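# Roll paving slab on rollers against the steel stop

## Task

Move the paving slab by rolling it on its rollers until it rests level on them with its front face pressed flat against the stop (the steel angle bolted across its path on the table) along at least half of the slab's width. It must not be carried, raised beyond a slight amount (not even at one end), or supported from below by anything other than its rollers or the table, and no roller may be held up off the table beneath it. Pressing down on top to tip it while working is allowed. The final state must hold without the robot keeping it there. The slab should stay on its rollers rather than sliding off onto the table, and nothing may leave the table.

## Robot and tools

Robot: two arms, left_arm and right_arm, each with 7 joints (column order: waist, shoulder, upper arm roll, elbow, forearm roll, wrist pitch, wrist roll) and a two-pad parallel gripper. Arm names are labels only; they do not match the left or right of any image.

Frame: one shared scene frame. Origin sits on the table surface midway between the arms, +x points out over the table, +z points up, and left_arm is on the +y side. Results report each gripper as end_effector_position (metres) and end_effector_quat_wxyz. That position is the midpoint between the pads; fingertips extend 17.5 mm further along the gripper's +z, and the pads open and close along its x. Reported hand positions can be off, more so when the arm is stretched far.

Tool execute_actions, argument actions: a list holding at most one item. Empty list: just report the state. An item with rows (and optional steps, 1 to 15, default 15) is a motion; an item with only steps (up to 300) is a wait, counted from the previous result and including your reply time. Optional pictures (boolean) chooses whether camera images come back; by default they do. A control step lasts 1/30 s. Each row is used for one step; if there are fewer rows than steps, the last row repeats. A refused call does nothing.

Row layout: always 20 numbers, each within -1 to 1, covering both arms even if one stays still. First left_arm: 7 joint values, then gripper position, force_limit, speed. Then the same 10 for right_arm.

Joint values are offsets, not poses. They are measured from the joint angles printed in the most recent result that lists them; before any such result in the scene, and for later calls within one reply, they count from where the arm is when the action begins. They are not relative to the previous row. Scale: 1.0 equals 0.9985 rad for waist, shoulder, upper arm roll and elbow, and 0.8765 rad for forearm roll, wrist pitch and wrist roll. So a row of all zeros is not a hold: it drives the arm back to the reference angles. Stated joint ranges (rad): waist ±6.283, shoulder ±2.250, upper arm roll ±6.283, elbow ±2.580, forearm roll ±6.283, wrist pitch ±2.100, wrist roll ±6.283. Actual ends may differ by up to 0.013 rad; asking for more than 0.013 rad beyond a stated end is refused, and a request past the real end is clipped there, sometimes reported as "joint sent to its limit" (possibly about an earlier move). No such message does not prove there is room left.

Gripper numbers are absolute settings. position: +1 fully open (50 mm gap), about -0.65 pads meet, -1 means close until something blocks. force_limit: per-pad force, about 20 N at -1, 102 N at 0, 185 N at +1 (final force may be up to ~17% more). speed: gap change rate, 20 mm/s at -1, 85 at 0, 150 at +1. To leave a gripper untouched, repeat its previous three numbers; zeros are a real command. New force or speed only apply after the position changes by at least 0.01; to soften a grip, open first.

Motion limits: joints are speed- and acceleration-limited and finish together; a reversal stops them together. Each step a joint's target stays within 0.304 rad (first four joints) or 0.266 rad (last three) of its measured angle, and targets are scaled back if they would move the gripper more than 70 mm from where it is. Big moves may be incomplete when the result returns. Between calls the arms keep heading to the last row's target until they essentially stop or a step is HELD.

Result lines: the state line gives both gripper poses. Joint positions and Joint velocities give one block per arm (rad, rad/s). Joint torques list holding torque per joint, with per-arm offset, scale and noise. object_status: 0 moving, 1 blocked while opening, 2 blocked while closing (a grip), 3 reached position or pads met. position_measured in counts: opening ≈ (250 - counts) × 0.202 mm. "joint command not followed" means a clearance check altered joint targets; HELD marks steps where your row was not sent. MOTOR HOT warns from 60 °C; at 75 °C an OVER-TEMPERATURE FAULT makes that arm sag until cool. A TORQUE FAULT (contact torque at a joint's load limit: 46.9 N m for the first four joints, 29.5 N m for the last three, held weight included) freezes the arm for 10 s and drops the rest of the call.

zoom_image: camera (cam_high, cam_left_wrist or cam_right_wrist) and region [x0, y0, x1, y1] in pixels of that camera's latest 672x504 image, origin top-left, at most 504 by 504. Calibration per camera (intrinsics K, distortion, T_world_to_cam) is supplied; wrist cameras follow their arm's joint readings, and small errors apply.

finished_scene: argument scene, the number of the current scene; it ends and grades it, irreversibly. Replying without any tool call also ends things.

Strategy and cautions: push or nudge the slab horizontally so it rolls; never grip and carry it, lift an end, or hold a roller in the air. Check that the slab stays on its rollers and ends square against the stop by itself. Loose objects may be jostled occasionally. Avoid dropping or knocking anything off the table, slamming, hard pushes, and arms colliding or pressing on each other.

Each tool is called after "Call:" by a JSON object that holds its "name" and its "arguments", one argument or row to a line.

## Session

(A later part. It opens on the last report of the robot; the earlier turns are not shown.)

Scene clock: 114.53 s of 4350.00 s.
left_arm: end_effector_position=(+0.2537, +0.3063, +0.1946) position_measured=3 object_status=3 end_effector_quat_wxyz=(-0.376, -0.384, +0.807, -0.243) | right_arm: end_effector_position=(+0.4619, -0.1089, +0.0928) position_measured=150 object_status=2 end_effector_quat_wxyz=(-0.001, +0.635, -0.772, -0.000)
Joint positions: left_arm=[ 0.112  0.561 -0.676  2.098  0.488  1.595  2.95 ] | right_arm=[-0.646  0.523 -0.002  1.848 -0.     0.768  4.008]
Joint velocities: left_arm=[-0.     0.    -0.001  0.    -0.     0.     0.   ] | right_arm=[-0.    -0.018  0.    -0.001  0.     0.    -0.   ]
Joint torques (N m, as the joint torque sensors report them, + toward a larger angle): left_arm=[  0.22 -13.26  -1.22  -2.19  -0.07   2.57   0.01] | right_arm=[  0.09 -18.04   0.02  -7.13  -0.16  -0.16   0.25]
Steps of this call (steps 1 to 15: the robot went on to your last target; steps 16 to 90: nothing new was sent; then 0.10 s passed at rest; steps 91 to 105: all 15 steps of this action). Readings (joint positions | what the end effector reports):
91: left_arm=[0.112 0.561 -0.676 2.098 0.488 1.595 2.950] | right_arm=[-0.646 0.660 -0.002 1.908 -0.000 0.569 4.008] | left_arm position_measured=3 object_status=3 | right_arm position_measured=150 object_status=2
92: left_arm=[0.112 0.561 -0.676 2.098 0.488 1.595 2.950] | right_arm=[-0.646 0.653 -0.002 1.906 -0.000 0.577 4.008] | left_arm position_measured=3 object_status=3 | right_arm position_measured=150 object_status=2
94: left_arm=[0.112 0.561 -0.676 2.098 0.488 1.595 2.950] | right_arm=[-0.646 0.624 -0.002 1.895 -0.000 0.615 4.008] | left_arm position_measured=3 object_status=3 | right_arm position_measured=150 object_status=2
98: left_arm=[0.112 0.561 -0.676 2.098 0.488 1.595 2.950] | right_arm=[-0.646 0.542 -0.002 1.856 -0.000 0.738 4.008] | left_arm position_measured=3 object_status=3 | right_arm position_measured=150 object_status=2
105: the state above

Call:
{"name": "execute_actions", "arguments": {
  "actions": [
    {"rows": [[-0.4,0,0,0,0,0,0,1,-0.5,0, -0.4467,0.4186,0,-0.9244,0,0.5767,-0.283,-1,-0.2,0]], "steps": 15}
  ],
  "pictures": false
}}

Call:
{"name": "execute_actions", "arguments": {
  "actions": [
    {"steps": 30}
  ]
}}

Scene clock: 123.37 s of 4350.00 s.
left_arm: end_effector_position=(+0.2670, +0.3842, +0.1944) position_measured=3 object_status=3 end_effector_quat_wxyz=(-0.324, -0.528, +0.722, -0.308) | right_arm: end_effector_position=(+0.4056, +0.0201, +0.0338) position_measured=150 object_status=2 end_effector_quat_wxyz=(+0.126, +0.676, -0.726, +0.011)
Joint positions: left_arm=[-0.262  0.561 -0.678  2.097  0.488  1.595  2.95 ] | right_arm=[-0.958  0.822  0.003  1.494  0.004  1.08   3.82 ]
Joint velocities: left_arm=[-0.37  -0.001 -0.002  0.001 -0.    -0.001  0.   ] | right_arm=[-0.59   0.428  0.033 -1.197  0.037  0.85  -0.299]
Joint torques (N m, as the joint torque sensors report them, + toward a larger angle): left_arm=[  1.69 -13.11  -0.13  -1.92  -0.09   2.83   0.14] | right_arm=[  0.23 -18.18  -1.69  -3.06  -1.28   0.99   0.67]
Steps of this call (steps 1 to 15: the robot went on to your last target; steps 16 to 90: nothing new was sent; then 5.33 s passed at rest; steps 91 to 105: all 15 steps of this action). Readings (joint positions | what the end effector reports):
91: left_arm=[0.110 0.561 -0.676 2.098 0.488 1.595 2.950] | right_arm=[-0.648 0.523 -0.002 1.847 0.000 0.769 4.008] | left_arm position_measured=3 object_status=3 | right_arm position_measured=150 object_status=2
92: left_arm=[0.103 0.561 -0.675 2.098 0.488 1.596 2.950] | right_arm=[-0.655 0.530 -0.001 1.841 0.001 0.774 4.004] | left_arm position_measured=3 object_status=3 | right_arm position_measured=150 object_status=2
94: left_arm=[0.072 0.561 -0.675 2.098 0.488 1.596 2.950] | right_arm=[-0.684 0.560 0.001 1.814 0.001 0.797 3.982] | left_arm position_measured=3 object_status=3 | right_arm position_measured=150 object_status=2
98: left_arm=[-0.054 0.562 -0.675 2.098 0.489 1.596 2.950] | right_arm=[-0.785 0.666 0.008 1.712 0.007 0.892 3.907] | left_arm position_measured=3 object_status=3 | right_arm position_measured=150 object_status=2
105: the state above

Scene clock: 133.97 s of 4350.00 s.
left_arm: end_effector_position=(+0.2669, +0.3891, +0.1946) position_measured=3 object_status=3 end_effector_quat_wxyz=(-0.320, -0.536, +0.715, -0.313) | right_arm: end_effector_position=(+0.4573, +0.1170, +0.0665) position_measured=150 object_status=2 end_effector_quat_wxyz=(+0.100, +0.683, -0.722, +0.039)
Joint positions: left_arm=[-0.288  0.561 -0.676  2.098  0.488  1.595  2.95 ] | right_arm=[-1.047  0.96   0.031  1.054  0.027  1.338  3.76 ]
Joint velocities: left_arm=[-0.     0.    -0.     0.     0.     0.001 -0.001] | right_arm=[-0.001 -0.     0.     0.    -0.    -0.001 -0.   ]
Joint torques (N m, as the joint torque sensors report them, + toward a larger angle): left_arm=[  0.13 -13.23  -1.27  -2.54  -0.33   2.66   0.06] | right_arm=[ -2.05 -27.54  -1.02 -10.41  -0.6   -1.16   0.14]
TORQUE FAULT: the external load on joint 6 (wrist pitch) of the right arm reached its load limit, and that arm stopped for 10 seconds. A torque fault stops only its own arm. That arm's remaining commands of this call were not run. That arm holds where it stopped, with its grip as last carried out, and accepts commands again: back off and push less far. That arm stops again, at the same cost, whenever a joint's load reaches its limit.
The stop of the right arm began at step 18 of this call (marked STOPPED below). From that step on that arm followed nothing that you had sent. Nothing is kept back now, and the robot has no last target.
Steps of this call (steps 1 to 30: the robot went on to your last target; steps 31 to 318: the stop continued). Readings (joint positions | what the end effector reports):
1: left_arm=[-0.271 0.561 -0.678 2.097 0.488 1.595 2.950] | right_arm=[-0.977 0.838 0.003 1.456 0.004 1.109 3.811] | left_arm position_measured=3 object_status=3 | right_arm position_measured=150 object_status=2
2: left_arm=[-0.276 0.561 -0.678 2.097 0.487 1.595 2.950] | right_arm=[-0.993 0.852 0.002 1.419 0.003 1.134 3.803] | left_arm position_measured=3 object_status=3 | right_arm position_measured=150 object_status=2
4: left_arm=[-0.280 0.561 -0.677 2.098 0.488 1.595 2.950] | right_arm=[-1.020 0.873 0.000 1.345 0.001 1.174 3.791] | left_arm position_measured=3 object_status=3 | right_arm position_measured=150 object_status=2
8: left_arm=[-0.285 0.561 -0.676 2.098 0.488 1.595 2.950] | right_arm=[-1.052 0.906 -0.000 1.218 0.002 1.226 3.776] | left_arm position_measured=3 object_status=3 | right_arm position_measured=150 object_status=2
18: left_arm=[-0.287 0.561 -0.676 2.098 0.488 1.595 2.950] | right_arm=[-1.048 0.961 0.032 1.052 0.028 1.343 3.760] | left_arm position_measured=3 object_status=3 | right_arm position_measured=150 object_status=2 STOPPED (the right arm)
318: the state above
camera_calibration (this result's frames):
cam_left_wrist: T_world_to_cam=[[-0.214378, -0.570585, 0.792764, 0.126907], [-0.961587, 0.265748, -0.0687608, 0.192594], [-0.171441, -0.777053, -0.605637, 0.632757], [0, 0, 0, 1]] pos_world=[0.320882, 0.512915, 0.295857]
cam_right_wrist: T_world_to_cam=[[-0.0354133, -0.976487, 0.212648, 0.110475], [-0.997442, 0.0477554, 0.0531855, 0.489475], [-0.06209, -0.210221, -0.97568, 0.278934], [0, 0, 0, 1]] pos_world=[0.509455, 0.14314, 0.222626]

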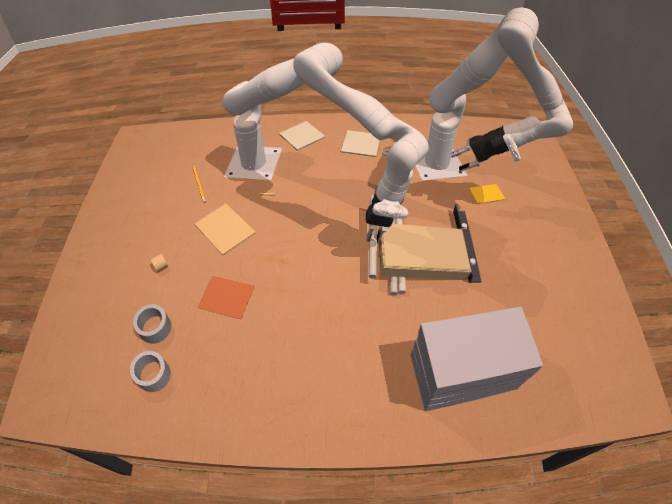

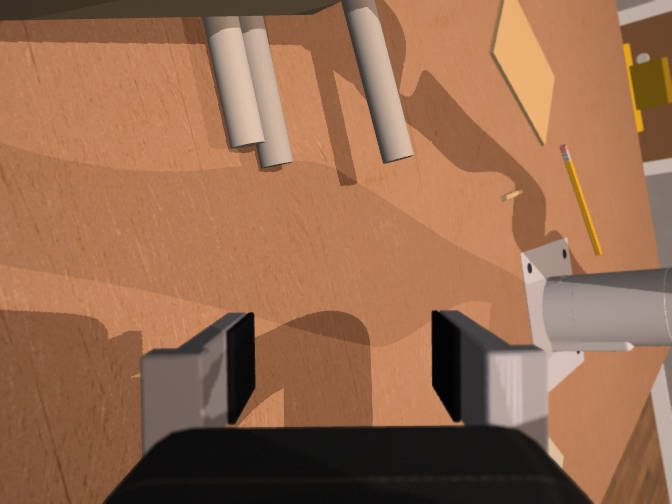

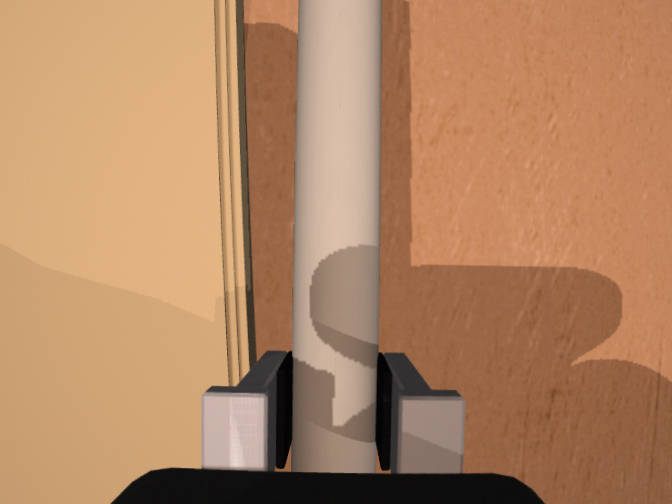

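Call:
{"name": "zoom_image", "arguments": {
  "camera": "cam_high",
  "region": [350, 190, 500, 310]
}}

Call:
{"name": "zoom_image", "arguments": {
  "camera": "cam_left_wrist",
  "region": [100, 0, 500, 250]
}}

Region (350, 190, 500, 310) of cam_high's 672x504 image, scaled by 3.360, with more detail than that image has; it fills the top 403 rows of this view, and the rest is white.

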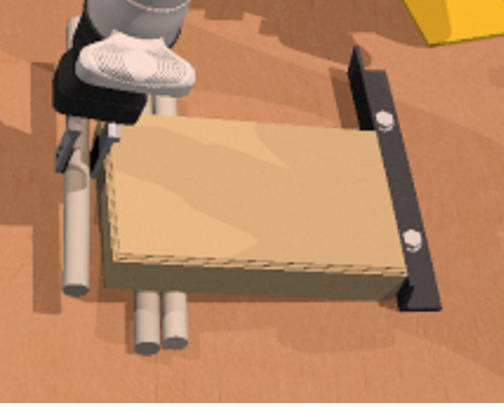

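Region (100, 0, 500, 250) of cam_left_wrist's 672x504 image, scaled by 1.260; it fills the top 315 rows of this view, and the rest is white.

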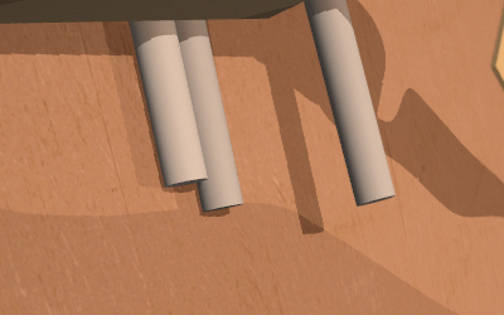

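Call:
{"name": "execute_actions", "arguments": {
  "actions": [
    {"rows": [[0,0,0,0,0,0,0,1,-0.5,0, 0.09,-0.16,-0.031,0.28,-0.031,-0.265,0.11,-1,-0.2,0]], "steps": 15}
  ]
}}

Scene clock: 157.43 s of 4350.00 s.
left_arm: end_effector_position=(+0.2669, +0.3891, +0.1946) position_measured=3 object_status=3 end_effector_quat_wxyz=(-0.320, -0.536, +0.715, -0.313) | right_arm: end_effector_position=(+0.4583, +0.0809, +0.0767) position_measured=150 object_status=2 end_effector_quat_wxyz=(+0.051, +0.693, -0.719, +0.003)
Joint positions: left_arm=[-0.288  0.561 -0.676  2.098  0.488  1.595  2.95 ] | right_arm=[-0.959  0.806  0.001  1.331 -0.     1.107  3.857]
Joint velocities: left_arm=[ 0.  0.  0.  0. -0.  0. -0.] | right_arm=[ 0.011 -0.02  -0.016  0.041 -0.008 -0.033  0.008]
Joint torques (N m, as the joint torque sensors report them, + toward a larger angle): left_arm=[  0.34 -13.04  -1.    -2.61  -0.12   2.66  -0.12] | right_arm=[ -0.69 -24.88   0.32  -8.38  -0.17   0.39  -0.08]
Steps of this call (steps 1 to 90: nothing new was sent; then 19.97 s passed at rest; steps 91 to 105: all 15 steps of this action). Readings (joint positions | what the end effector reports):
91: left_arm=[-0.288 0.561 -0.676 2.098 0.488 1.595 2.950] | right_arm=[-1.046 0.959 0.031 1.055 0.027 1.337 3.761] | left_arm position_measured=3 object_status=3 | right_arm position_measured=150 object_status=2
92: left_arm=[-0.288 0.561 -0.676 2.098 0.488 1.595 2.950] | right_arm=[-1.044 0.956 0.029 1.060 0.026 1.332 3.762] | left_arm position_measured=3 object_status=3 | right_arm position_measured=150 object_status=2
94: left_arm=[-0.288 0.561 -0.676 2.098 0.488 1.595 2.950] | right_arm=[-1.036 0.938 0.025 1.086 0.022 1.308 3.771] | left_arm position_measured=3 object_status=3 | right_arm position_measured=150 object_status=2
98: left_arm=[-0.288 0.561 -0.676 2.098 0.488 1.595 2.950] | right_arm=[-0.997 0.868 0.012 1.205 0.011 1.210 3.812] | left_arm position_measured=3 object_status=3 | right_arm position_measured=150 object_status=2
105: the state above
camera_calibration (this result's frames):
cam_left_wrist: T_world_to_cam=[[-0.214378, -0.570586, 0.792764, 0.126908], [-0.961587, 0.265748, -0.0687608, 0.192594], [-0.171441, -0.777052, -0.605638, 0.632757], [0, 0, 0, 1]] pos_world=[0.320883, 0.512915, 0.295857]
cam_right_wrist: T_world_to_cam=[[-0.0231961, -0.9955, 0.0918841, 0.0782351], [-0.998954, 0.0267034, 0.0371262, 0.495343], [-0.0394127, -0.0909268, -0.995077, 0.262882], [0, 0, 0, 1]] pos_world=[0.507001, 0.0885587, 0.236009]

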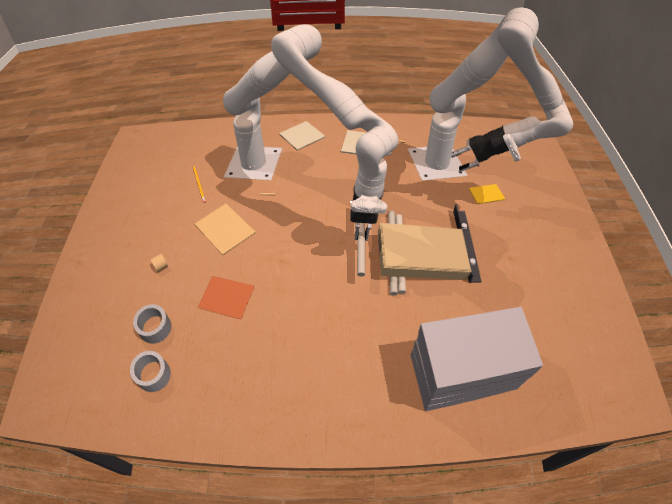

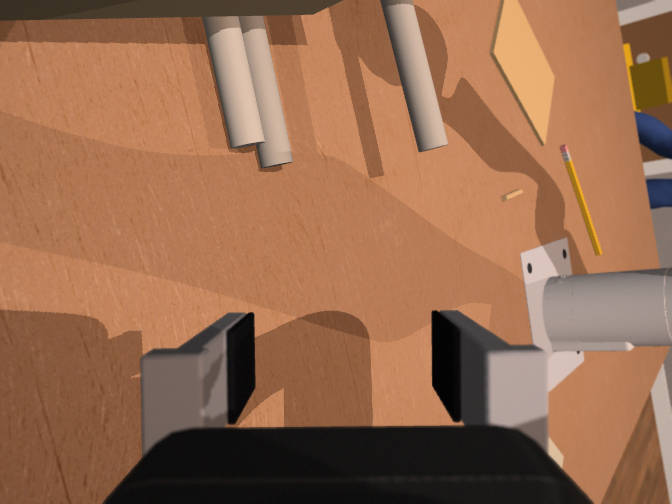

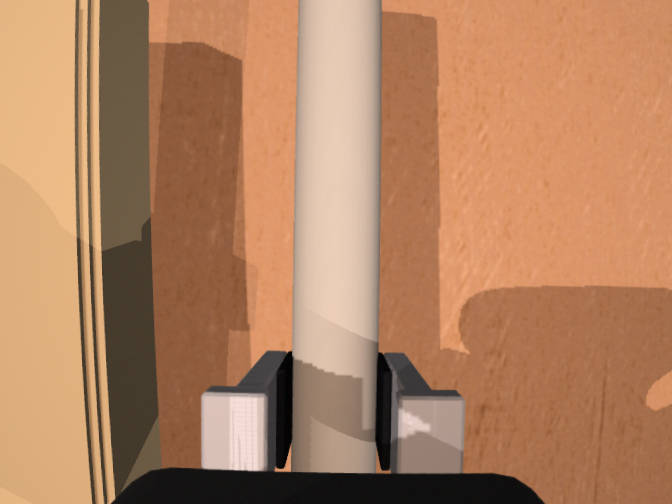

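Call:
{"name": "execute_actions", "arguments": {
  "actions": [
    {"rows": [[0,0,0,0,0,0,0,1,-0.5,0, 0.064,-0.09,0,0.236,0,-0.238,0.098,-1,-0.2,0],[0,0,0,0,0,0,0,1,-0.5,0, 0.064,-0.09,0,0.236,0,-0.238,0.098,-1,-0.2,0],[0,0,0,0,0,0,0,1,-0.5,0, 0.064,-0.09,0,0.236,0,-0.238,0.098,-1,-0.2,0],[0,0,0,0,0,0,0,1,-0.5,0, 0.064,-0.09,0,0.236,0,-0.238,0.098,-1,-0.2,0],[0,0,0,0,0,0,0,1,-0.5,0, 0.064,-0.09,0,0.236,0,-0.238,0.098,-1,-0.2,0],[0,0,0,0,0,0,0,1,-0.5,0, 0.064,-0.09,0,0.236,0,-0.238,0.098,-1,-0.2,0],[0,0,0,0,0,0,0,1,-0.5,0, 0.064,-0.09,0,0.236,0,-0.238,0.098,-1,-0.2,0],[0,0,0,0,0,0,0,1,-0.5,0, 0.085,-0.12,0,0.315,0,-0.317,0.13,-1,-0.2,0],[0,0,0,0,0,0,0,1,-0.5,0, 0.085,-0.12,0,0.315,0,-0.317,0.13,-1,-0.2,0],[0,0,0,0,0,0,0,1,-0.5,0, 0.085,-0.12,0,0.315,0,-0.317,0.13,-1,-0.2,0],[0,0,0,0,0,0,0,1,-0.5,0, 0.107,-0.15,0,0.393,0,-0.396,0.163,-1,-0.2,0]], "steps": 15}
  ],
  "pictures": false
}}

Call:
{"name": "execute_actions", "arguments": {
  "actions": [
    {"steps": 10}
  ],
  "pictures": false
}}

Scene clock: 163.87 s of 4350.00 s.
left_arm: end_effector_position=(+0.2669, +0.3891, +0.1946) position_measured=3 object_status=3 end_effector_quat_wxyz=(-0.320, -0.536, +0.715, -0.313) | right_arm: end_effector_position=(+0.4523, +0.0068, +0.0605) position_measured=150 object_status=2 end_effector_quat_wxyz=(+0.004, +0.706, -0.708, +0.000)
Joint positions: left_arm=[-0.288  0.561 -0.676  2.098  0.488  1.595  2.95 ] | right_arm=[-0.863  0.672  0.002  1.686  0.     0.793  3.986]
Joint velocities: left_arm=[ 0.     0.     0.     0.001  0.    -0.001 -0.001] | right_arm=[ 0.151 -0.196  0.008  0.586  0.002 -0.515  0.217]
Joint torques (N m, as the joint torque sensors report them, + toward a larger angle): left_arm=[  0.09 -13.27  -1.04  -2.51  -0.31   2.79   0.26] | right_arm=[ -1.72 -20.98  -1.14  -8.18  -0.02  -0.15   0.01]
Steps of this call (steps 1 to 15: the robot went on to your last target; steps 16 to 90: nothing new was sent; then 2.93 s passed at rest; steps 91 to 105: all 15 steps of this action). Readings (joint positions | what the end effector reports):
91: left_arm=[-0.288 0.561 -0.676 2.098 0.488 1.595 2.950] | right_arm=[-0.957 0.800 -0.000 1.334 -0.000 1.105 3.857] | left_arm position_measured=3 object_status=3 | right_arm position_measured=150 object_status=2
92: left_arm=[-0.288 0.561 -0.676 2.098 0.488 1.595 2.950] | right_arm=[-0.955 0.797 -0.001 1.340 -0.001 1.100 3.859] | left_arm position_measured=3 object_status=3 | right_arm position_measured=150 object_status=2
94: left_arm=[-0.288 0.561 -0.676 2.098 0.488 1.595 2.950] | right_arm=[-0.947 0.786 -0.001 1.367 -0.001 1.076 3.868] | left_arm position_measured=3 object_status=3 | right_arm position_measured=150 object_status=2
98: left_arm=[-0.288 0.561 -0.676 2.098 0.488 1.595 2.950] | right_arm=[-0.916 0.743 0.000 1.482 -0.000 0.973 3.911] | left_arm position_measured=3 object_status=3 | right_arm position_measured=150 object_status=2
105: the state above

Scene clock: 164.20 s of 4350.00 s.
left_arm: end_effector_position=(+0.2669, +0.3891, +0.1946) position_measured=3 object_status=3 end_effector_quat_wxyz=(-0.320, -0.536, +0.715, -0.313) | right_arm: end_effector_position=(+0.4501, -0.0009, +0.0596) position_measured=150 object_status=2 end_effector_quat_wxyz=(-0.001, +0.707, -0.707, +0.000)
Joint positions: left_arm=[-0.288  0.561 -0.676  2.098  0.488  1.595  2.95 ] | right_arm=[-0.852  0.657  0.001  1.723 -0.     0.76   3.999]
Joint velocities: left_arm=[-0.    -0.     0.    -0.001  0.     0.001  0.   ] | right_arm=[ 0.003 -0.007  0.     0.001  0.     0.001  0.   ]
Joint torques (N m, as the joint torque sensors report them, + toward a larger angle): left_arm=[  0.21 -13.48  -1.41  -2.16  -0.22   2.7    0.  ] | right_arm=[ -0.11 -20.9    0.46  -6.88  -0.13  -0.13  -0.04]
Steps of this call (steps 1 to 10: the robot went on to your last target). Readings (joint positions | what the end effector reports):
1: left_arm=[-0.288 0.561 -0.676 2.098 0.488 1.595 2.950] | right_arm=[-0.858 0.666 0.002 1.703 0.000 0.778 3.992] | left_arm position_measured=3 object_status=3 | right_arm position_measured=150 object_status=2
2: left_arm=[-0.288 0.561 -0.676 2.098 0.488 1.595 2.950] | right_arm=[-0.856 0.662 0.002 1.714 0.000 0.768 3.996] | left_arm position_measured=3 object_status=3 | right_arm position_measured=150 object_status=2
4: left_arm=[-0.288 0.561 -0.676 2.098 0.488 1.595 2.950] | right_arm=[-0.854 0.660 0.002 1.722 0.000 0.761 3.999] | left_arm position_measured=3 object_status=3 | right_arm position_measured=150 object_status=2
8: left_arm=[-0.288 0.561 -0.676 2.098 0.488 1.595 2.950] | right_arm=[-0.853 0.657 0.001 1.723 -0.000 0.760 3.999] | left_arm position_measured=3 object_status=3 | right_arm position_measured=150 object_status=2
10: the state above

Call:
{"name": "execute_actions", "arguments": {
  "actions": [
    {"rows": [[0,0,0,0,0,0,0,1,-0.5,0, 0,0.068,0,0.025,0,-0.106,0,-1,-0.2,0],[0,0,0,0,0,0,0,1,-0.5,0, 0,0.068,0,0.025,0,-0.106,0,-1,-0.2,0],[0,0,0,0,0,0,0,1,-0.5,0, 0,0.068,0,0.025,0,-0.106,0,-1,-0.2,0],[0,0,0,0,0,0,0,1,-0.5,0, 0,0.068,0,0.025,0,-0.106,0,-1,-0.2,0],[0,0,0,0,0,0,0,1,-0.5,0, 0,0.068,0,0.025,0,-0.106,0,-1,-0.2,0],[0,0,0,0,0,0,0,1,-0.5,0, 0,0.068,0,0.025,0,-0.106,0,-1,-0.2,0],[0,0,0,0,0,0,0,1,-0.5,0, 0,0.068,0,0.025,0,-0.106,0,-1,-0.2,0],[0,0,0,0,0,0,0,1,-0.5,0, 0,0.068,0,0.025,0,-0.106,0,-1,-0.2,0],[0,0,0,0,0,0,0,1,-0.5,0, 0,0.068,0,0.025,0,-0.106,0,-1,-0.2,0],[0,0,0,0,0,0,0,1,-0.5,0, 0,0.068,0,0.025,0,-0.106,0,-1,-0.2,0],[0,0,0,0,0,0,0,1,-0.5,0, 0,0.068,0,0.025,0,-0.106,0,0.6,-0.2,0.5]], "steps": 15}
  ]
}}

Scene clock: 167.90 s of 4350.00 s.
left_arm: end_effector_position=(+0.2669, +0.3891, +0.1946) position_measured=3 object_status=3 end_effector_quat_wxyz=(-0.320, -0.536, +0.715, -0.313) | right_arm: end_effector_position=(+0.4503, -0.0008, +0.0226) position_measured=65 object_status=0 end_effector_quat_wxyz=(-0.001, +0.707, -0.707, +0.000)
Joint positions: left_arm=[-0.288  0.561 -0.676  2.098  0.488  1.595  2.95 ] | right_arm=[-0.852  0.724  0.001  1.748 -0.     0.667  3.999]
Joint velocities: left_arm=[-0.    -0.     0.     0.     0.001  0.001 -0.   ] | right_arm=[-0.     0.006 -0.001  0.001 -0.     0.     0.   ]
Joint torques (N m, as the joint torque sensors report them, + toward a larger angle): left_arm=[  0.25 -13.2   -1.33  -2.44  -0.47   2.62   0.03] | right_arm=[ -0.24 -21.45   0.2   -6.33   0.    -0.25   0.09]
Steps of this call (steps 1 to 30: the robot went on to your last target; steps 31 to 90: nothing new was sent; then 0.20 s passed at rest; steps 91 to 105: all 15 steps of this action). Readings (joint positions | what the end effector reports):
91: left_arm=[-0.288 0.561 -0.676 2.098 0.488 1.595 2.950] | right_arm=[-0.852 0.657 0.001 1.724 -0.000 0.758 3.999] | left_arm position_measured=3 object_status=3 | right_arm position_measured=150 object_status=2
92: left_arm=[-0.288 0.561 -0.676 2.098 0.488 1.595 2.950] | right_arm=[-0.852 0.664 0.001 1.725 -0.000 0.752 3.999] | left_arm position_measured=3 object_status=3 | right_arm position_measured=150 object_status=2
94: left_arm=[-0.288 0.561 -0.676 2.098 0.488 1.595 2.950] | right_arm=[-0.852 0.692 0.001 1.734 -0.000 0.716 3.999] | left_arm position_measured=3 object_status=3 | right_arm position_measured=150 object_status=2
98: left_arm=[-0.288 0.561 -0.676 2.098 0.488 1.595 2.950] | right_arm=[-0.852 0.721 0.001 1.749 -0.000 0.668 3.999] | left_arm position_measured=3 object_status=3 | right_arm position_measured=150 object_status=2
105: the state above
camera_calibration (this result's frames):
cam_left_wrist: T_world_to_cam=[[-0.214379, -0.570588, 0.792762, 0.126911], [-0.961587, 0.265749, -0.0687608, 0.192594], [-0.171441, -0.777051, -0.60564, 0.632757], [0, 0, 0, 1]] pos_world=[0.320883, 0.512916, 0.295856]
cam_right_wrist: T_world_to_cam=[[0.00935431, -0.999857, 0.0140639, -0.0111135], [-0.999428, -0.0098054, -0.0323552, 0.493264], [0.0324884, -0.0137532, -0.999377, 0.169057], [0, 0, 0, 1]] pos_world=[0.487594, -0.00395017, 0.185068]

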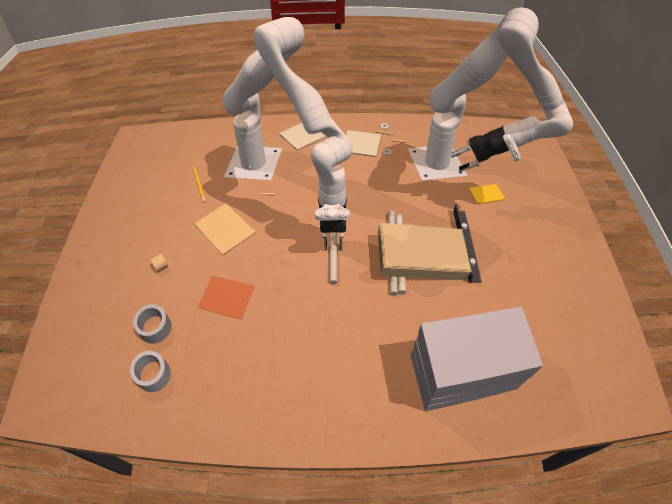

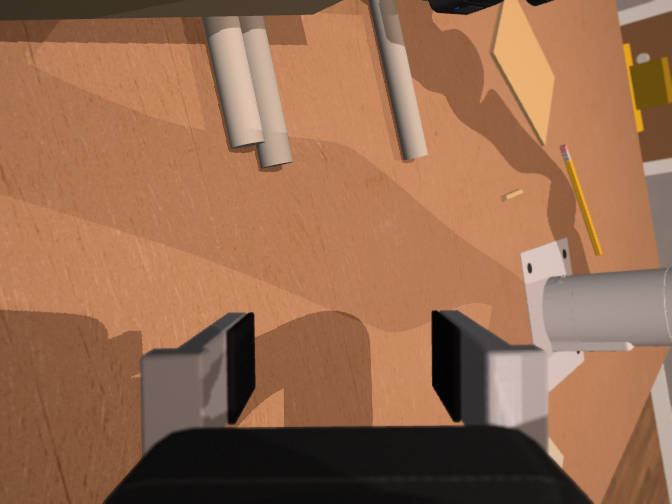

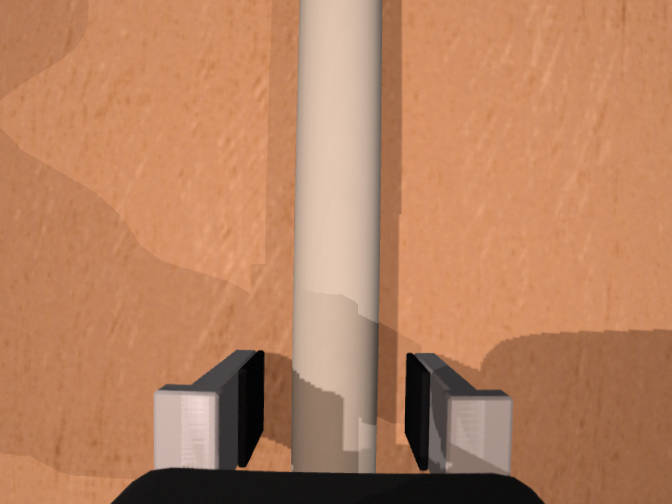

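Call:
{"name": "execute_actions", "arguments": {
  "actions": [
    {"rows": [[0,0,0,0,0,0,0,1,-0.5,0, 0,-0.14,0,-0.05,0,0.22,0,1,-0.2,0.5],[0,0,0,0,0,0,0,1,-0.5,0, 0,-0.14,0,-0.05,0,0.22,0,1,-0.2,0.5],[0,0,0,0,0,0,0,1,-0.5,0, 0,-0.14,0,-0.05,0,0.22,0,1,-0.2,0.5],[0,0,0,0,0,0,0,1,-0.5,0, 0,-0.14,0,-0.05,0,0.22,0,1,-0.2,0.5],[0,0,0,0,0,0,0,1,-0.5,0, 0,-0.14,0,-0.05,0,0.22,0,1,-0.2,0.5],[0,0,0,0,0,0,0,1,-0.5,0, 0,-0.14,0,-0.05,0,0.22,0,1,-0.2,0.5],[0,0,0,0,0,0,0,1,-0.5,0, 0.15,-0.2,0,-0.05,0,0.28,-0.15,1,-0.2,0.5],[0,0,0,0,0,0,0,1,-0.5,0, 0.15,-0.2,0,-0.05,0,0.28,-0.15,1,-0.2,0.5],[0,0,0,0,0,0,0,1,-0.5,0, 0.28,-0.27,0,-0.05,0,0.365,-0.28,1,-0.2,0.5],[0,0,0,0,0,0,0,1,-0.5,0, 0.28,-0.27,0,-0.05,0,0.365,-0.28,1,-0.2,0.5],[0,0,0,0,0,0,0,1,-0.5,0, 0.28,-0.27,0,-0.05,0,0.365,-0.28,1,-0.2,0.5],[0,0,0,0,0,0,0,1,-0.5,0, 0.28,-0.27,0,-0.05,0,0.365,-0.28,1,-0.2,0.5],[0,0,0,0,0,0,0,1,-0.5,0, 0.4,-0.27,0,-0.05,0,0.365,-0.4,1,-0.2,0.5]], "steps": 15}
  ],
  "pictures": false
}}

Scene clock: 172.40 s of 4350.00 s.
left_arm: end_effector_position=(+0.2669, +0.3891, +0.1946) position_measured=3 object_status=3 end_effector_quat_wxyz=(-0.320, -0.536, +0.715, -0.313) | right_arm: end_effector_position=(+0.4778, -0.0774, +0.1276) position_measured=3 object_status=3 end_effector_quat_wxyz=(+0.000, -0.598, +0.801, +0.000)
Joint positions: left_arm=[-0.288  0.561 -0.676  2.098  0.488  1.595  2.95 ] | right_arm=[-0.695  0.523 -0.     1.7   -0.     0.918  3.867]
Joint velocities: left_arm=[ 0.     0.     0.001 -0.     0.    -0.    -0.001] | right_arm=[ 0.81  -0.219  0.003 -0.011 -0.001  0.231 -0.72 ]
Joint torques (N m, as the joint torque sensors report them, + toward a larger angle): left_arm=[  0.53 -12.98  -1.16  -2.85  -0.51   2.67  -0.13] | right_arm=[ -0.36 -18.31  -0.02  -6.92  -0.05  -0.21   0.13]
Steps of this call (steps 1 to 15: the robot went on to your last target; steps 16 to 90: nothing new was sent; then 1.00 s passed at rest; steps 91 to 105: all 15 steps of this action). Readings (joint positions | what the end effector reports):
91: left_arm=[-0.288 0.561 -0.676 2.098 0.488 1.595 2.950] | right_arm=[-0.852 0.723 0.001 1.748 -0.000 0.668 3.999] | left_arm position_measured=3 object_status=3 | right_arm position_measured=48 object_status=0
92: left_arm=[-0.288 0.561 -0.676 2.098 0.488 1.595 2.950] | right_arm=[-0.852 0.717 0.001 1.747 -0.000 0.675 3.999] | left_arm position_measured=3 object_status=3 | right_arm position_measured=29 object_status=0
94: left_arm=[-0.288 0.561 -0.676 2.098 0.488 1.595 2.950] | right_arm=[-0.852 0.687 0.001 1.738 -0.000 0.711 3.999] | left_arm position_measured=3 object_status=3 | right_arm position_measured=3 object_status=0
98: left_arm=[-0.288 0.561 -0.676 2.098 0.488 1.595 2.950] | right_arm=[-0.847 0.601 -0.000 1.706 -0.001 0.830 3.997] | left_arm position_measured=3 object_status=3 | right_arm position_measured=3 object_status=0
105: the state above

Call:
{"name": "execute_actions", "arguments": {
  "actions": [
    {"rows": [[0.99,0.039,0.677,-0.649,-0.557,-0.576,-0.742,0.6,-0.2,0.5, 0.243,-0.069,0,0,0,0.08,-0.25,1,-0.2,0.5]], "steps": 15}
  ],
  "pictures": false
}}

Call:
{"name": "execute_actions", "arguments": {
  "actions": [
    {"steps": 30}
  ]
}}

Scene clock: 183.93 s of 4350.00 s.
left_arm: end_effector_position=(+0.3652, +0.4201, +0.1285) position_measured=63 object_status=3 end_effector_quat_wxyz=(-0.205, -0.007, +0.975, -0.087) | right_arm: end_effector_position=(+0.5009, -0.1950, +0.1589) position_measured=3 object_status=3 end_effector_quat_wxyz=(-0.000, -0.399, +0.917, +0.000)
Joint positions: left_arm=[ 0.066  0.592 -0.33   1.747  0.184  1.29   2.643] | right_arm=[-0.452  0.454 -0.     1.7   -0.     0.988  3.648]
Joint velocities: left_arm=[ 0.695  0.026  0.71  -0.718 -0.514 -0.558 -0.627] | right_arm=[ 0.  0.  0.  0. -0.  0.  0.]
Joint torques (N m, as the joint torque sensors report them, + toward a larger angle): left_arm=[  0.52 -18.44  -0.73  -5.    -0.07   1.99  -0.15] | right_arm=[  0.03 -18.65   0.04  -8.27  -0.05  -0.19  -0.12]
Steps of this call (steps 1 to 30: the robot went on to your last target; steps 31 to 90: nothing new was sent; then 8.03 s passed at rest; steps 91 to 105: all 15 steps of this action). Readings (joint positions | what the end effector reports):
91: left_arm=[-0.286 0.562 -0.676 2.097 0.487 1.595 2.949] | right_arm=[-0.453 0.454 0.001 1.699 -0.000 0.987 3.649] | left_arm position_measured=17 object_status=0 | right_arm position_measured=3 object_status=3
92: left_arm=[-0.279 0.562 -0.672 2.091 0.482 1.590 2.945] | right_arm=[-0.452 0.454 0.000 1.699 -0.000 0.987 3.648] | left_arm position_measured=37 object_status=0 | right_arm position_measured=3 object_status=3
94: left_arm=[-0.248 0.566 -0.646 2.064 0.459 1.567 2.922] | right_arm=[-0.452 0.454 -0.000 1.700 -0.000 0.988 3.648] | left_arm position_measured=62 object_status=0 | right_arm position_measured=3 object_status=3
98: left_arm=[-0.128 0.580 -0.530 1.946 0.355 1.464 2.819] | right_arm=[-0.452 0.454 -0.000 1.700 -0.000 0.988 3.648] | left_arm position_measured=63 object_status=0 | right_arm position_measured=3 object_status=3
105: the state above

Scene clock: 184.93 s of 4350.00 s.
left_arm: end_effector_position=(+0.4645, +0.0923, +0.1563) position_measured=63 object_status=3 end_effector_quat_wxyz=(+0.001, +0.633, +0.774, -0.000) | right_arm: end_effector_position=(+0.5009, -0.1950, +0.1589) position_measured=3 object_status=3 end_effector_quat_wxyz=(-0.000, -0.399, +0.917, +0.000)
Joint positions: left_arm=[0.697 0.6   0.001 1.45  0.    1.09  2.299] | right_arm=[-0.452  0.454 -0.     1.7   -0.     0.988  3.648]
Joint velocities: left_arm=[ 0.03   0.003 -0.042 -0.001 -0.017  0.002 -0.001] | right_arm=[ 0.  0.  0. -0.  0.  0. -0.]
Joint torques (N m, as the joint torque sensors report them, + toward a larger angle): left_arm=[ -0.46 -21.45   0.21  -8.32   0.    -0.15  -0.01] | right_arm=[ -0.03 -18.5    0.09  -8.36  -0.08  -0.07   0.27]
Steps of this call (steps 1 to 30: the robot went on to your last target). Readings (joint positions | what the end effector reports):
1: left_arm=[0.089 0.593 -0.306 1.723 0.168 1.272 2.623] | right_arm=[-0.452 0.454 -0.000 1.700 -0.000 0.988 3.648] | left_arm position_measured=63 object_status=3 | right_arm position_measured=3 object_status=3
2: left_arm=[0.111 0.594 -0.284 1.701 0.153 1.257 2.603] | right_arm=[-0.452 0.454 -0.000 1.700 -0.000 0.988 3.648] | left_arm position_measured=63 object_status=3 | right_arm position_measured=3 object_status=3
4: left_arm=[0.156 0.595 -0.240 1.661 0.129 1.230 2.563] | right_arm=[-0.452 0.454 -0.000 1.700 -0.000 0.988 3.648] | left_arm position_measured=63 object_status=3 | right_arm position_measured=3 object_status=3
8: left_arm=[0.250 0.597 -0.168 1.597 0.090 1.188 2.485] | right_arm=[-0.452 0.454 -0.000 1.700 -0.000 0.988 3.648] | left_arm position_measured=63 object_status=3 | right_arm position_measured=3 object_status=3
30: the state above
camera_calibration (this result's frames):
cam_left_wrist: T_world_to_cam=[[-0.202783, 0.979211, -0.00505716, 0.00652964], [0.97786, 0.20277, 0.0517137, -0.455019], [0.0516641, 0.00554147, -0.998649, 0.298337], [0, 0, 0, 1]] pos_world=[0.430856, 0.0842172, 0.321498]
cam_right_wrist: T_world_to_cam=[[-0.675245, -0.737425, 0.0157417, 0.186076], [-0.737511, 0.674696, -0.0293694, 0.548178], [0.0110369, -0.0314412, -0.999445, 0.308219], [0, 0, 0, 1]] pos_world=[0.526532, -0.222946, 0.321219]

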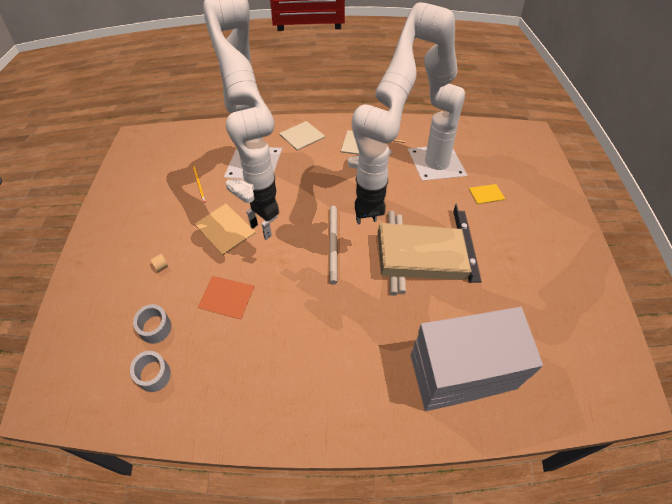

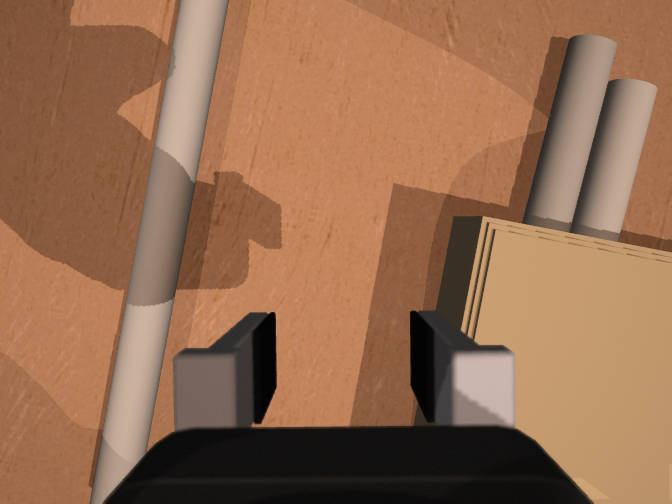

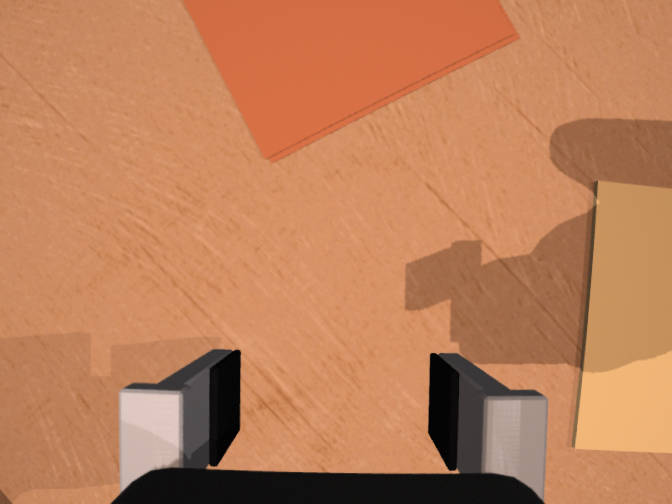

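Call:
{"name": "execute_actions", "arguments": {
  "actions": [
    {"rows": [[0.154,0.21,0,-0.138,0,-0.082,-0.052,0.6,-0.2,0.5, 0,0,0,0,0,0,0,1,-0.2,0.5]], "steps": 15}
  ],
  "pictures": false
}}

Call:
{"name": "execute_actions", "arguments": {
  "actions": [
    {"steps": 10}
  ]
}}

Scene clock: 191.60 s of 4350.00 s.
left_arm: end_effector_position=(+0.4597, -0.0008, +0.0817) position_measured=63 object_status=3 end_effector_quat_wxyz=(+0.002, +0.707, +0.708, -0.001) | right_arm: end_effector_position=(+0.5009, -0.1950, +0.1589) position_measured=3 object_status=3 end_effector_quat_wxyz=(-0.000, -0.399, +0.917, +0.000)
Joint positions: left_arm=[0.848 0.805 0.003 1.313 0.    1.018 2.254] | right_arm=[-0.452  0.454 -0.     1.7   -0.     0.988  3.648]
Joint velocities: left_arm=[ 0.021  0.032 -0.029 -0.024 -0.012  0.002 -0.   ] | right_arm=[-0.     0.     0.     0.    -0.     0.001  0.   ]
Joint torques (N m, as the joint torque sensors report them, + toward a larger angle): left_arm=[  0.06 -23.71   0.59  -8.08  -0.33  -0.01   0.19] | right_arm=[ -0.19 -18.2    0.07  -7.97   0.05  -0.46  -0.07]
Steps of this call (steps 1 to 15: the robot went on to your last target; steps 16 to 90: nothing new was sent; then 3.17 s passed at rest; steps 91 to 105: all 15 steps of this action). Readings (joint positions | what the end effector reports):
91: left_arm=[0.702 0.602 -0.001 1.449 -0.000 1.090 2.299] | right_arm=[-0.452 0.454 -0.000 1.700 -0.000 0.988 3.648] | left_arm position_measured=63 object_status=3 | right_arm position_measured=3 object_status=3
92: left_arm=[0.707 0.608 -0.002 1.445 -0.001 1.089 2.298] | right_arm=[-0.452 0.454 -0.000 1.700 -0.000 0.988 3.648] | left_arm position_measured=63 object_status=3 | right_arm position_measured=3 object_status=3
94: left_arm=[0.728 0.638 -0.003 1.426 -0.001 1.080 2.292] | right_arm=[-0.452 0.454 -0.000 1.700 -0.000 0.988 3.648] | left_arm position_measured=63 object_status=3 | right_arm position_measured=3 object_status=3
98: left_arm=[0.798 0.737 -0.000 1.361 -0.000 1.045 2.271] | right_arm=[-0.452 0.454 -0.000 1.700 -0.000 0.988 3.648] | left_arm position_measured=63 object_status=3 | right_arm position_measured=3 object_status=3
105: the state above

Scene clock: 191.93 s of 4350.00 s.
left_arm: end_effector_position=(+0.4590, -0.0011, +0.0796) position_measured=63 object_status=3 end_effector_quat_wxyz=(+0.001, +0.707, +0.707, -0.000) | right_arm: end_effector_position=(+0.5009, -0.1950, +0.1589) position_measured=3 object_status=3 end_effector_quat_wxyz=(-0.000, -0.399, +0.917, +0.000)
Joint positions: left_arm=[0.851 0.809 0.001 1.312 0.    1.018 2.254] | right_arm=[-0.452  0.454 -0.     1.7   -0.     0.988  3.648]
Joint velocities: left_arm=[ 0.001  0.002 -0.     0.    -0.     0.001 -0.   ] | right_arm=[ 0.    -0.     0.001  0.    -0.    -0.     0.   ]
Joint torques (N m, as the joint torque sensors report them, + toward a larger angle): left_arm=[ -0.01 -24.4    0.38  -8.37  -0.22  -0.29  -0.03] | right_arm=[ -0.38 -18.35   0.32  -8.    -0.12  -0.18   0.05]
Steps of this call (steps 1 to 10: the robot went on to your last target). Readings (joint positions | what the end effector reports):
1: left_arm=[0.849 0.806 0.002 1.313 0.000 1.018 2.254] | right_arm=[-0.452 0.454 -0.000 1.700 -0.000 0.988 3.648] | left_arm position_measured=63 object_status=3 | right_arm position_measured=3 object_status=3
2: left_arm=[0.849 0.807 0.001 1.312 0.000 1.018 2.254] | right_arm=[-0.452 0.454 -0.000 1.700 -0.000 0.988 3.648] | left_arm position_measured=63 object_status=3 | right_arm position_measured=3 object_status=3
4: left_arm=[0.850 0.808 0.001 1.312 0.000 1.018 2.254] | right_arm=[-0.452 0.454 -0.000 1.700 -0.000 0.988 3.648] | left_arm position_measured=63 object_status=3 | right_arm position_measured=3 object_status=3
8: left_arm=[0.851 0.809 0.001 1.312 0.000 1.018 2.254] | right_arm=[-0.452 0.454 -0.000 1.700 -0.000 0.988 3.648] | left_arm position_measured=63 object_status=3 | right_arm position_measured=3 object_status=3
10: the state above
camera_calibration (this result's frames):
cam_left_wrist: T_world_to_cam=[[-0.00515466, 0.999973, -0.00529843, 0.00583902], [0.998646, 0.00542194, 0.0517342, -0.436493], [0.0517615, -0.00502459, -0.998647, 0.222556], [0, 0, 0, 1]] pos_world=[0.424412, -0.00235397, 0.244868]
cam_right_wrist: T_world_to_cam=[[-0.675245, -0.737425, 0.0157392, 0.186077], [-0.737511, 0.674696, -0.0293711, 0.54818], [0.0110398, -0.0314405, -0.999445, 0.308218], [0, 0, 0, 1]] pos_world=[0.526534, -0.222946, 0.321219]

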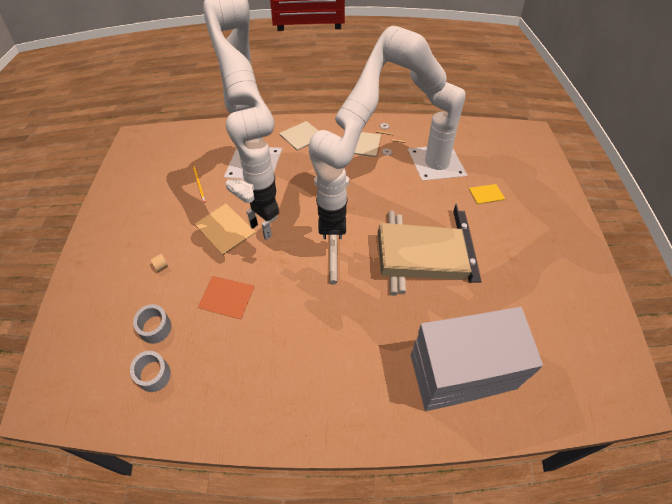

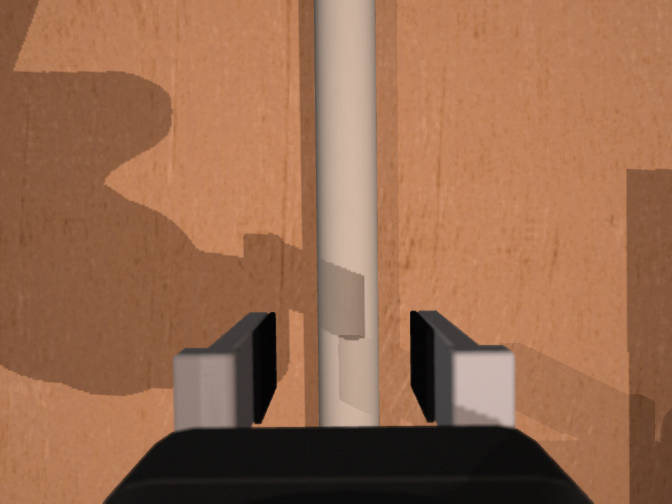

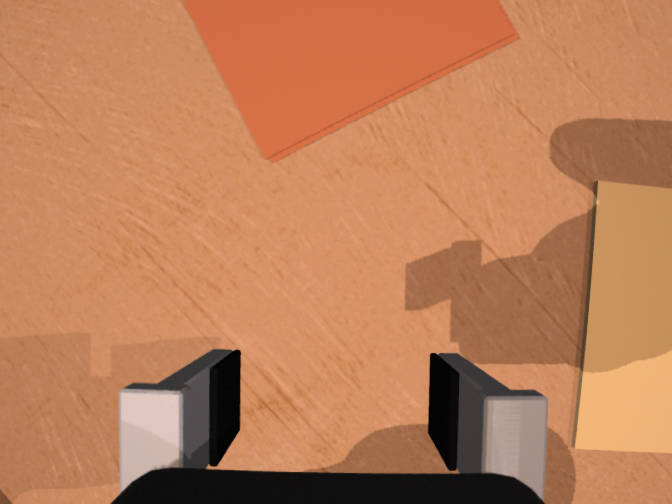

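Call:
{"name": "execute_actions", "arguments": {
  "actions": [
    {"rows": [[0,0.0835,0,0.044,0,-0.1425,0,0.6,-0.2,0.5, 0,0,0,0,0,0,0,1,-0.2,0.5],[0,0.0835,0,0.044,0,-0.1425,0,0.6,-0.2,0.5, 0,0,0,0,0,0,0,1,-0.2,0.5],[0,0.0835,0,0.044,0,-0.1425,0,0.6,-0.2,0.5, 0,0,0,0,0,0,0,1,-0.2,0.5],[0,0.0835,0,0.044,0,-0.1425,0,0.6,-0.2,0.5, 0,0,0,0,0,0,0,1,-0.2,0.5],[0,0.0835,0,0.044,0,-0.1425,0,0.6,-0.2,0.5, 0,0,0,0,0,0,0,1,-0.2,0.5],[0,0.0835,0,0.044,0,-0.1425,0,0.6,-0.2,0.5, 0,0,0,0,0,0,0,1,-0.2,0.5],[0,0.0835,0,0.044,0,-0.1425,0,0.6,-0.2,0.5, 0,0,0,0,0,0,0,1,-0.2,0.5],[0,0.0835,0,0.044,0,-0.1425,0,0.6,-0.2,0.5, 0,0,0,0,0,0,0,1,-0.2,0.5],[0,0.0835,0,0.044,0,-0.1425,0,0.6,-0.2,0.5, 0,0,0,0,0,0,0,1,-0.2,0.5],[0,0.0835,0,0.044,0,-0.1425,0,0.6,-0.2,0.5, 0,0,0,0,0,0,0,1,-0.2,0.5],[0,0.0835,0,0.044,0,-0.1425,0,-1,-0.2,0.5, 0,0,0,0,0,0,0,1,-0.2,0.5]], "steps": 15}
  ],
  "pictures": false
}}

Call:
{"name": "execute_actions", "arguments": {
  "actions": [
    {"steps": 8}
  ]
}}

Scene clock: 195.70 s of 4350.00 s.
left_arm: end_effector_position=(+0.4585, -0.0007, +0.0208) position_measured=149 object_status=0 end_effector_quat_wxyz=(-0.000, +0.707, +0.707, -0.001) | right_arm: end_effector_position=(+0.5009, -0.1950, +0.1589) position_measured=3 object_status=3 end_effector_quat_wxyz=(-0.000, -0.399, +0.917, +0.000)
Joint positions: left_arm=[0.851 0.892 0.001 1.356 0.    0.894 2.254] | right_arm=[-0.452  0.454 -0.     1.7   -0.     0.988  3.648]
Joint velocities: left_arm=[-0.     0.002  0.    -0.002  0.001  0.001 -0.001] | right_arm=[ 0.    -0.    -0.001 -0.     0.     0.     0.   ]
Joint torques (N m, as the joint torque sensors report them, + toward a larger angle): left_arm=[  0.32 -24.72   0.53  -7.72  -0.06  -0.23   0.16] | right_arm=[  0.1  -18.13  -0.07  -8.45  -0.01  -0.24   0.19]
Steps of this call (steps 1 to 15: the robot went on to your last target; steps 16 to 90: nothing new was sent; then 0.27 s passed at rest; steps 91 to 105: all 15 steps of this action). Readings (joint positions | what the end effector reports):
91: left_arm=[0.851 0.811 0.001 1.312 0.000 1.017 2.254] | right_arm=[-0.452 0.454 -0.000 1.700 -0.000 0.988 3.648] | left_arm position_measured=63 object_status=3 | right_arm position_measured=3 object_status=3
92: left_arm=[0.851 0.816 0.001 1.314 0.000 1.010 2.254] | right_arm=[-0.452 0.454 -0.000 1.700 -0.000 0.988 3.648] | left_arm position_measured=63 object_status=3 | right_arm position_measured=3 object_status=3
94: left_arm=[0.851 0.844 0.002 1.328 0.000 0.969 2.254] | right_arm=[-0.452 0.454 -0.000 1.700 -0.000 0.988 3.648] | left_arm position_measured=63 object_status=3 | right_arm position_measured=3 object_status=3
98: left_arm=[0.851 0.890 0.001 1.356 0.000 0.897 2.254] | right_arm=[-0.452 0.454 -0.000 1.700 -0.000 0.988 3.648] | left_arm position_measured=63 object_status=3 | right_arm position_measured=3 object_status=3
105: the state above

Scene clock: 195.97 s of 4350.00 s.
left_arm: end_effector_position=(+0.4585, -0.0007, +0.0208) position_measured=149 object_status=2 end_effector_quat_wxyz=(-0.000, +0.707, +0.707, -0.001) | right_arm: end_effector_position=(+0.5009, -0.1950, +0.1589) position_measured=3 object_status=3 end_effector_quat_wxyz=(-0.000, -0.399, +0.917, +0.000)
Joint positions: left_arm=[0.851 0.892 0.001 1.356 0.    0.894 2.254] | right_arm=[-0.452  0.454 -0.     1.7   -0.     0.988  3.648]
Joint velocities: left_arm=[ 0.     0.     0.    -0.001 -0.001  0.    -0.   ] | right_arm=[-0.    -0.     0.001 -0.     0.     0.    -0.   ]
Joint torques (N m, as the joint torque sensors report them, + toward a larger angle): left_arm=[  0.23 -24.26   0.82  -7.55  -0.09  -0.02   0.2 ] | right_arm=[ -0.23 -18.22  -0.05  -7.98   0.04  -0.32  -0.04]
Steps of this call (steps 1 to 8: the robot went on to your last target). Readings (joint positions | what the end effector reports):
1: left_arm=[0.851 0.892 0.001 1.356 0.000 0.894 2.254] | right_arm=[-0.452 0.454 -0.000 1.700 -0.000 0.988 3.648] | left_arm position_measured=149 object_status=0 | right_arm position_measured=3 object_status=3
2: left_arm=[0.851 0.892 0.001 1.356 0.000 0.894 2.254] | right_arm=[-0.452 0.454 -0.000 1.700 -0.000 0.988 3.648] | left_arm position_measured=149 object_status=0 | right_arm position_measured=3 object_status=3
4: left_arm=[0.851 0.892 0.001 1.356 0.000 0.894 2.254] | right_arm=[-0.452 0.454 -0.000 1.700 -0.000 0.988 3.648] | left_arm position_measured=149 object_status=0 | right_arm position_measured=3 object_status=3
8: the state above
camera_calibration (this result's frames):
cam_left_wrist: T_world_to_cam=[[-0.00529517, 0.999978, -0.0039887, 0.0051509], [0.99873, 0.00548837, 0.0500925, -0.432965], [0.0501133, -0.00371838, -0.998737, 0.16463], [0, 0, 0, 1]] pos_world=[0.424192, -0.00216235, 0.186131]
cam_right_wrist: T_world_to_cam=[[-0.675245, -0.737425, 0.0157363, 0.18608], [-0.73751, 0.674697, -0.0293729, 0.548181], [0.0110431, -0.0314396, -0.999445, 0.308217], [0, 0, 0, 1]] pos_world=[0.526535, -0.222946, 0.321219]

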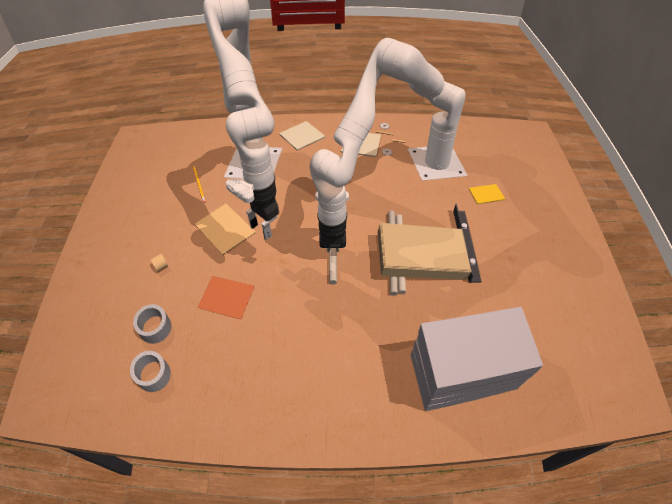

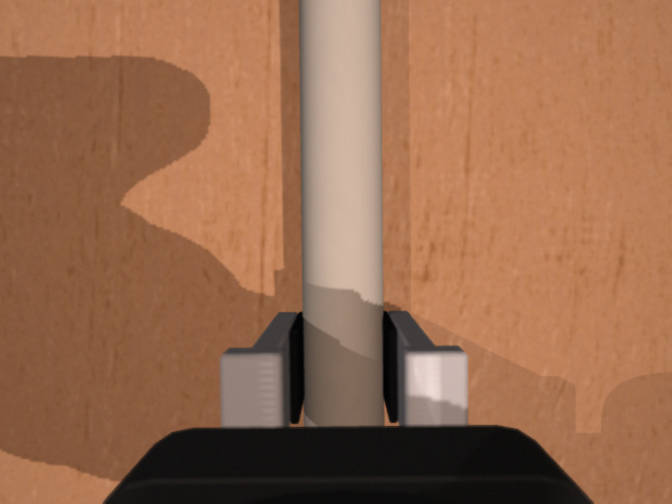

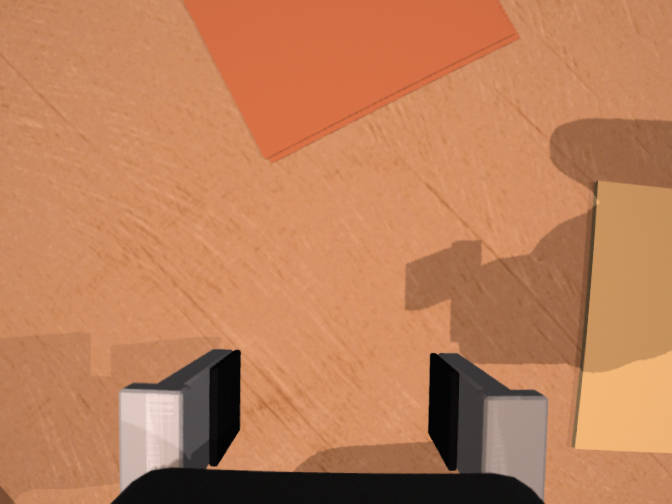

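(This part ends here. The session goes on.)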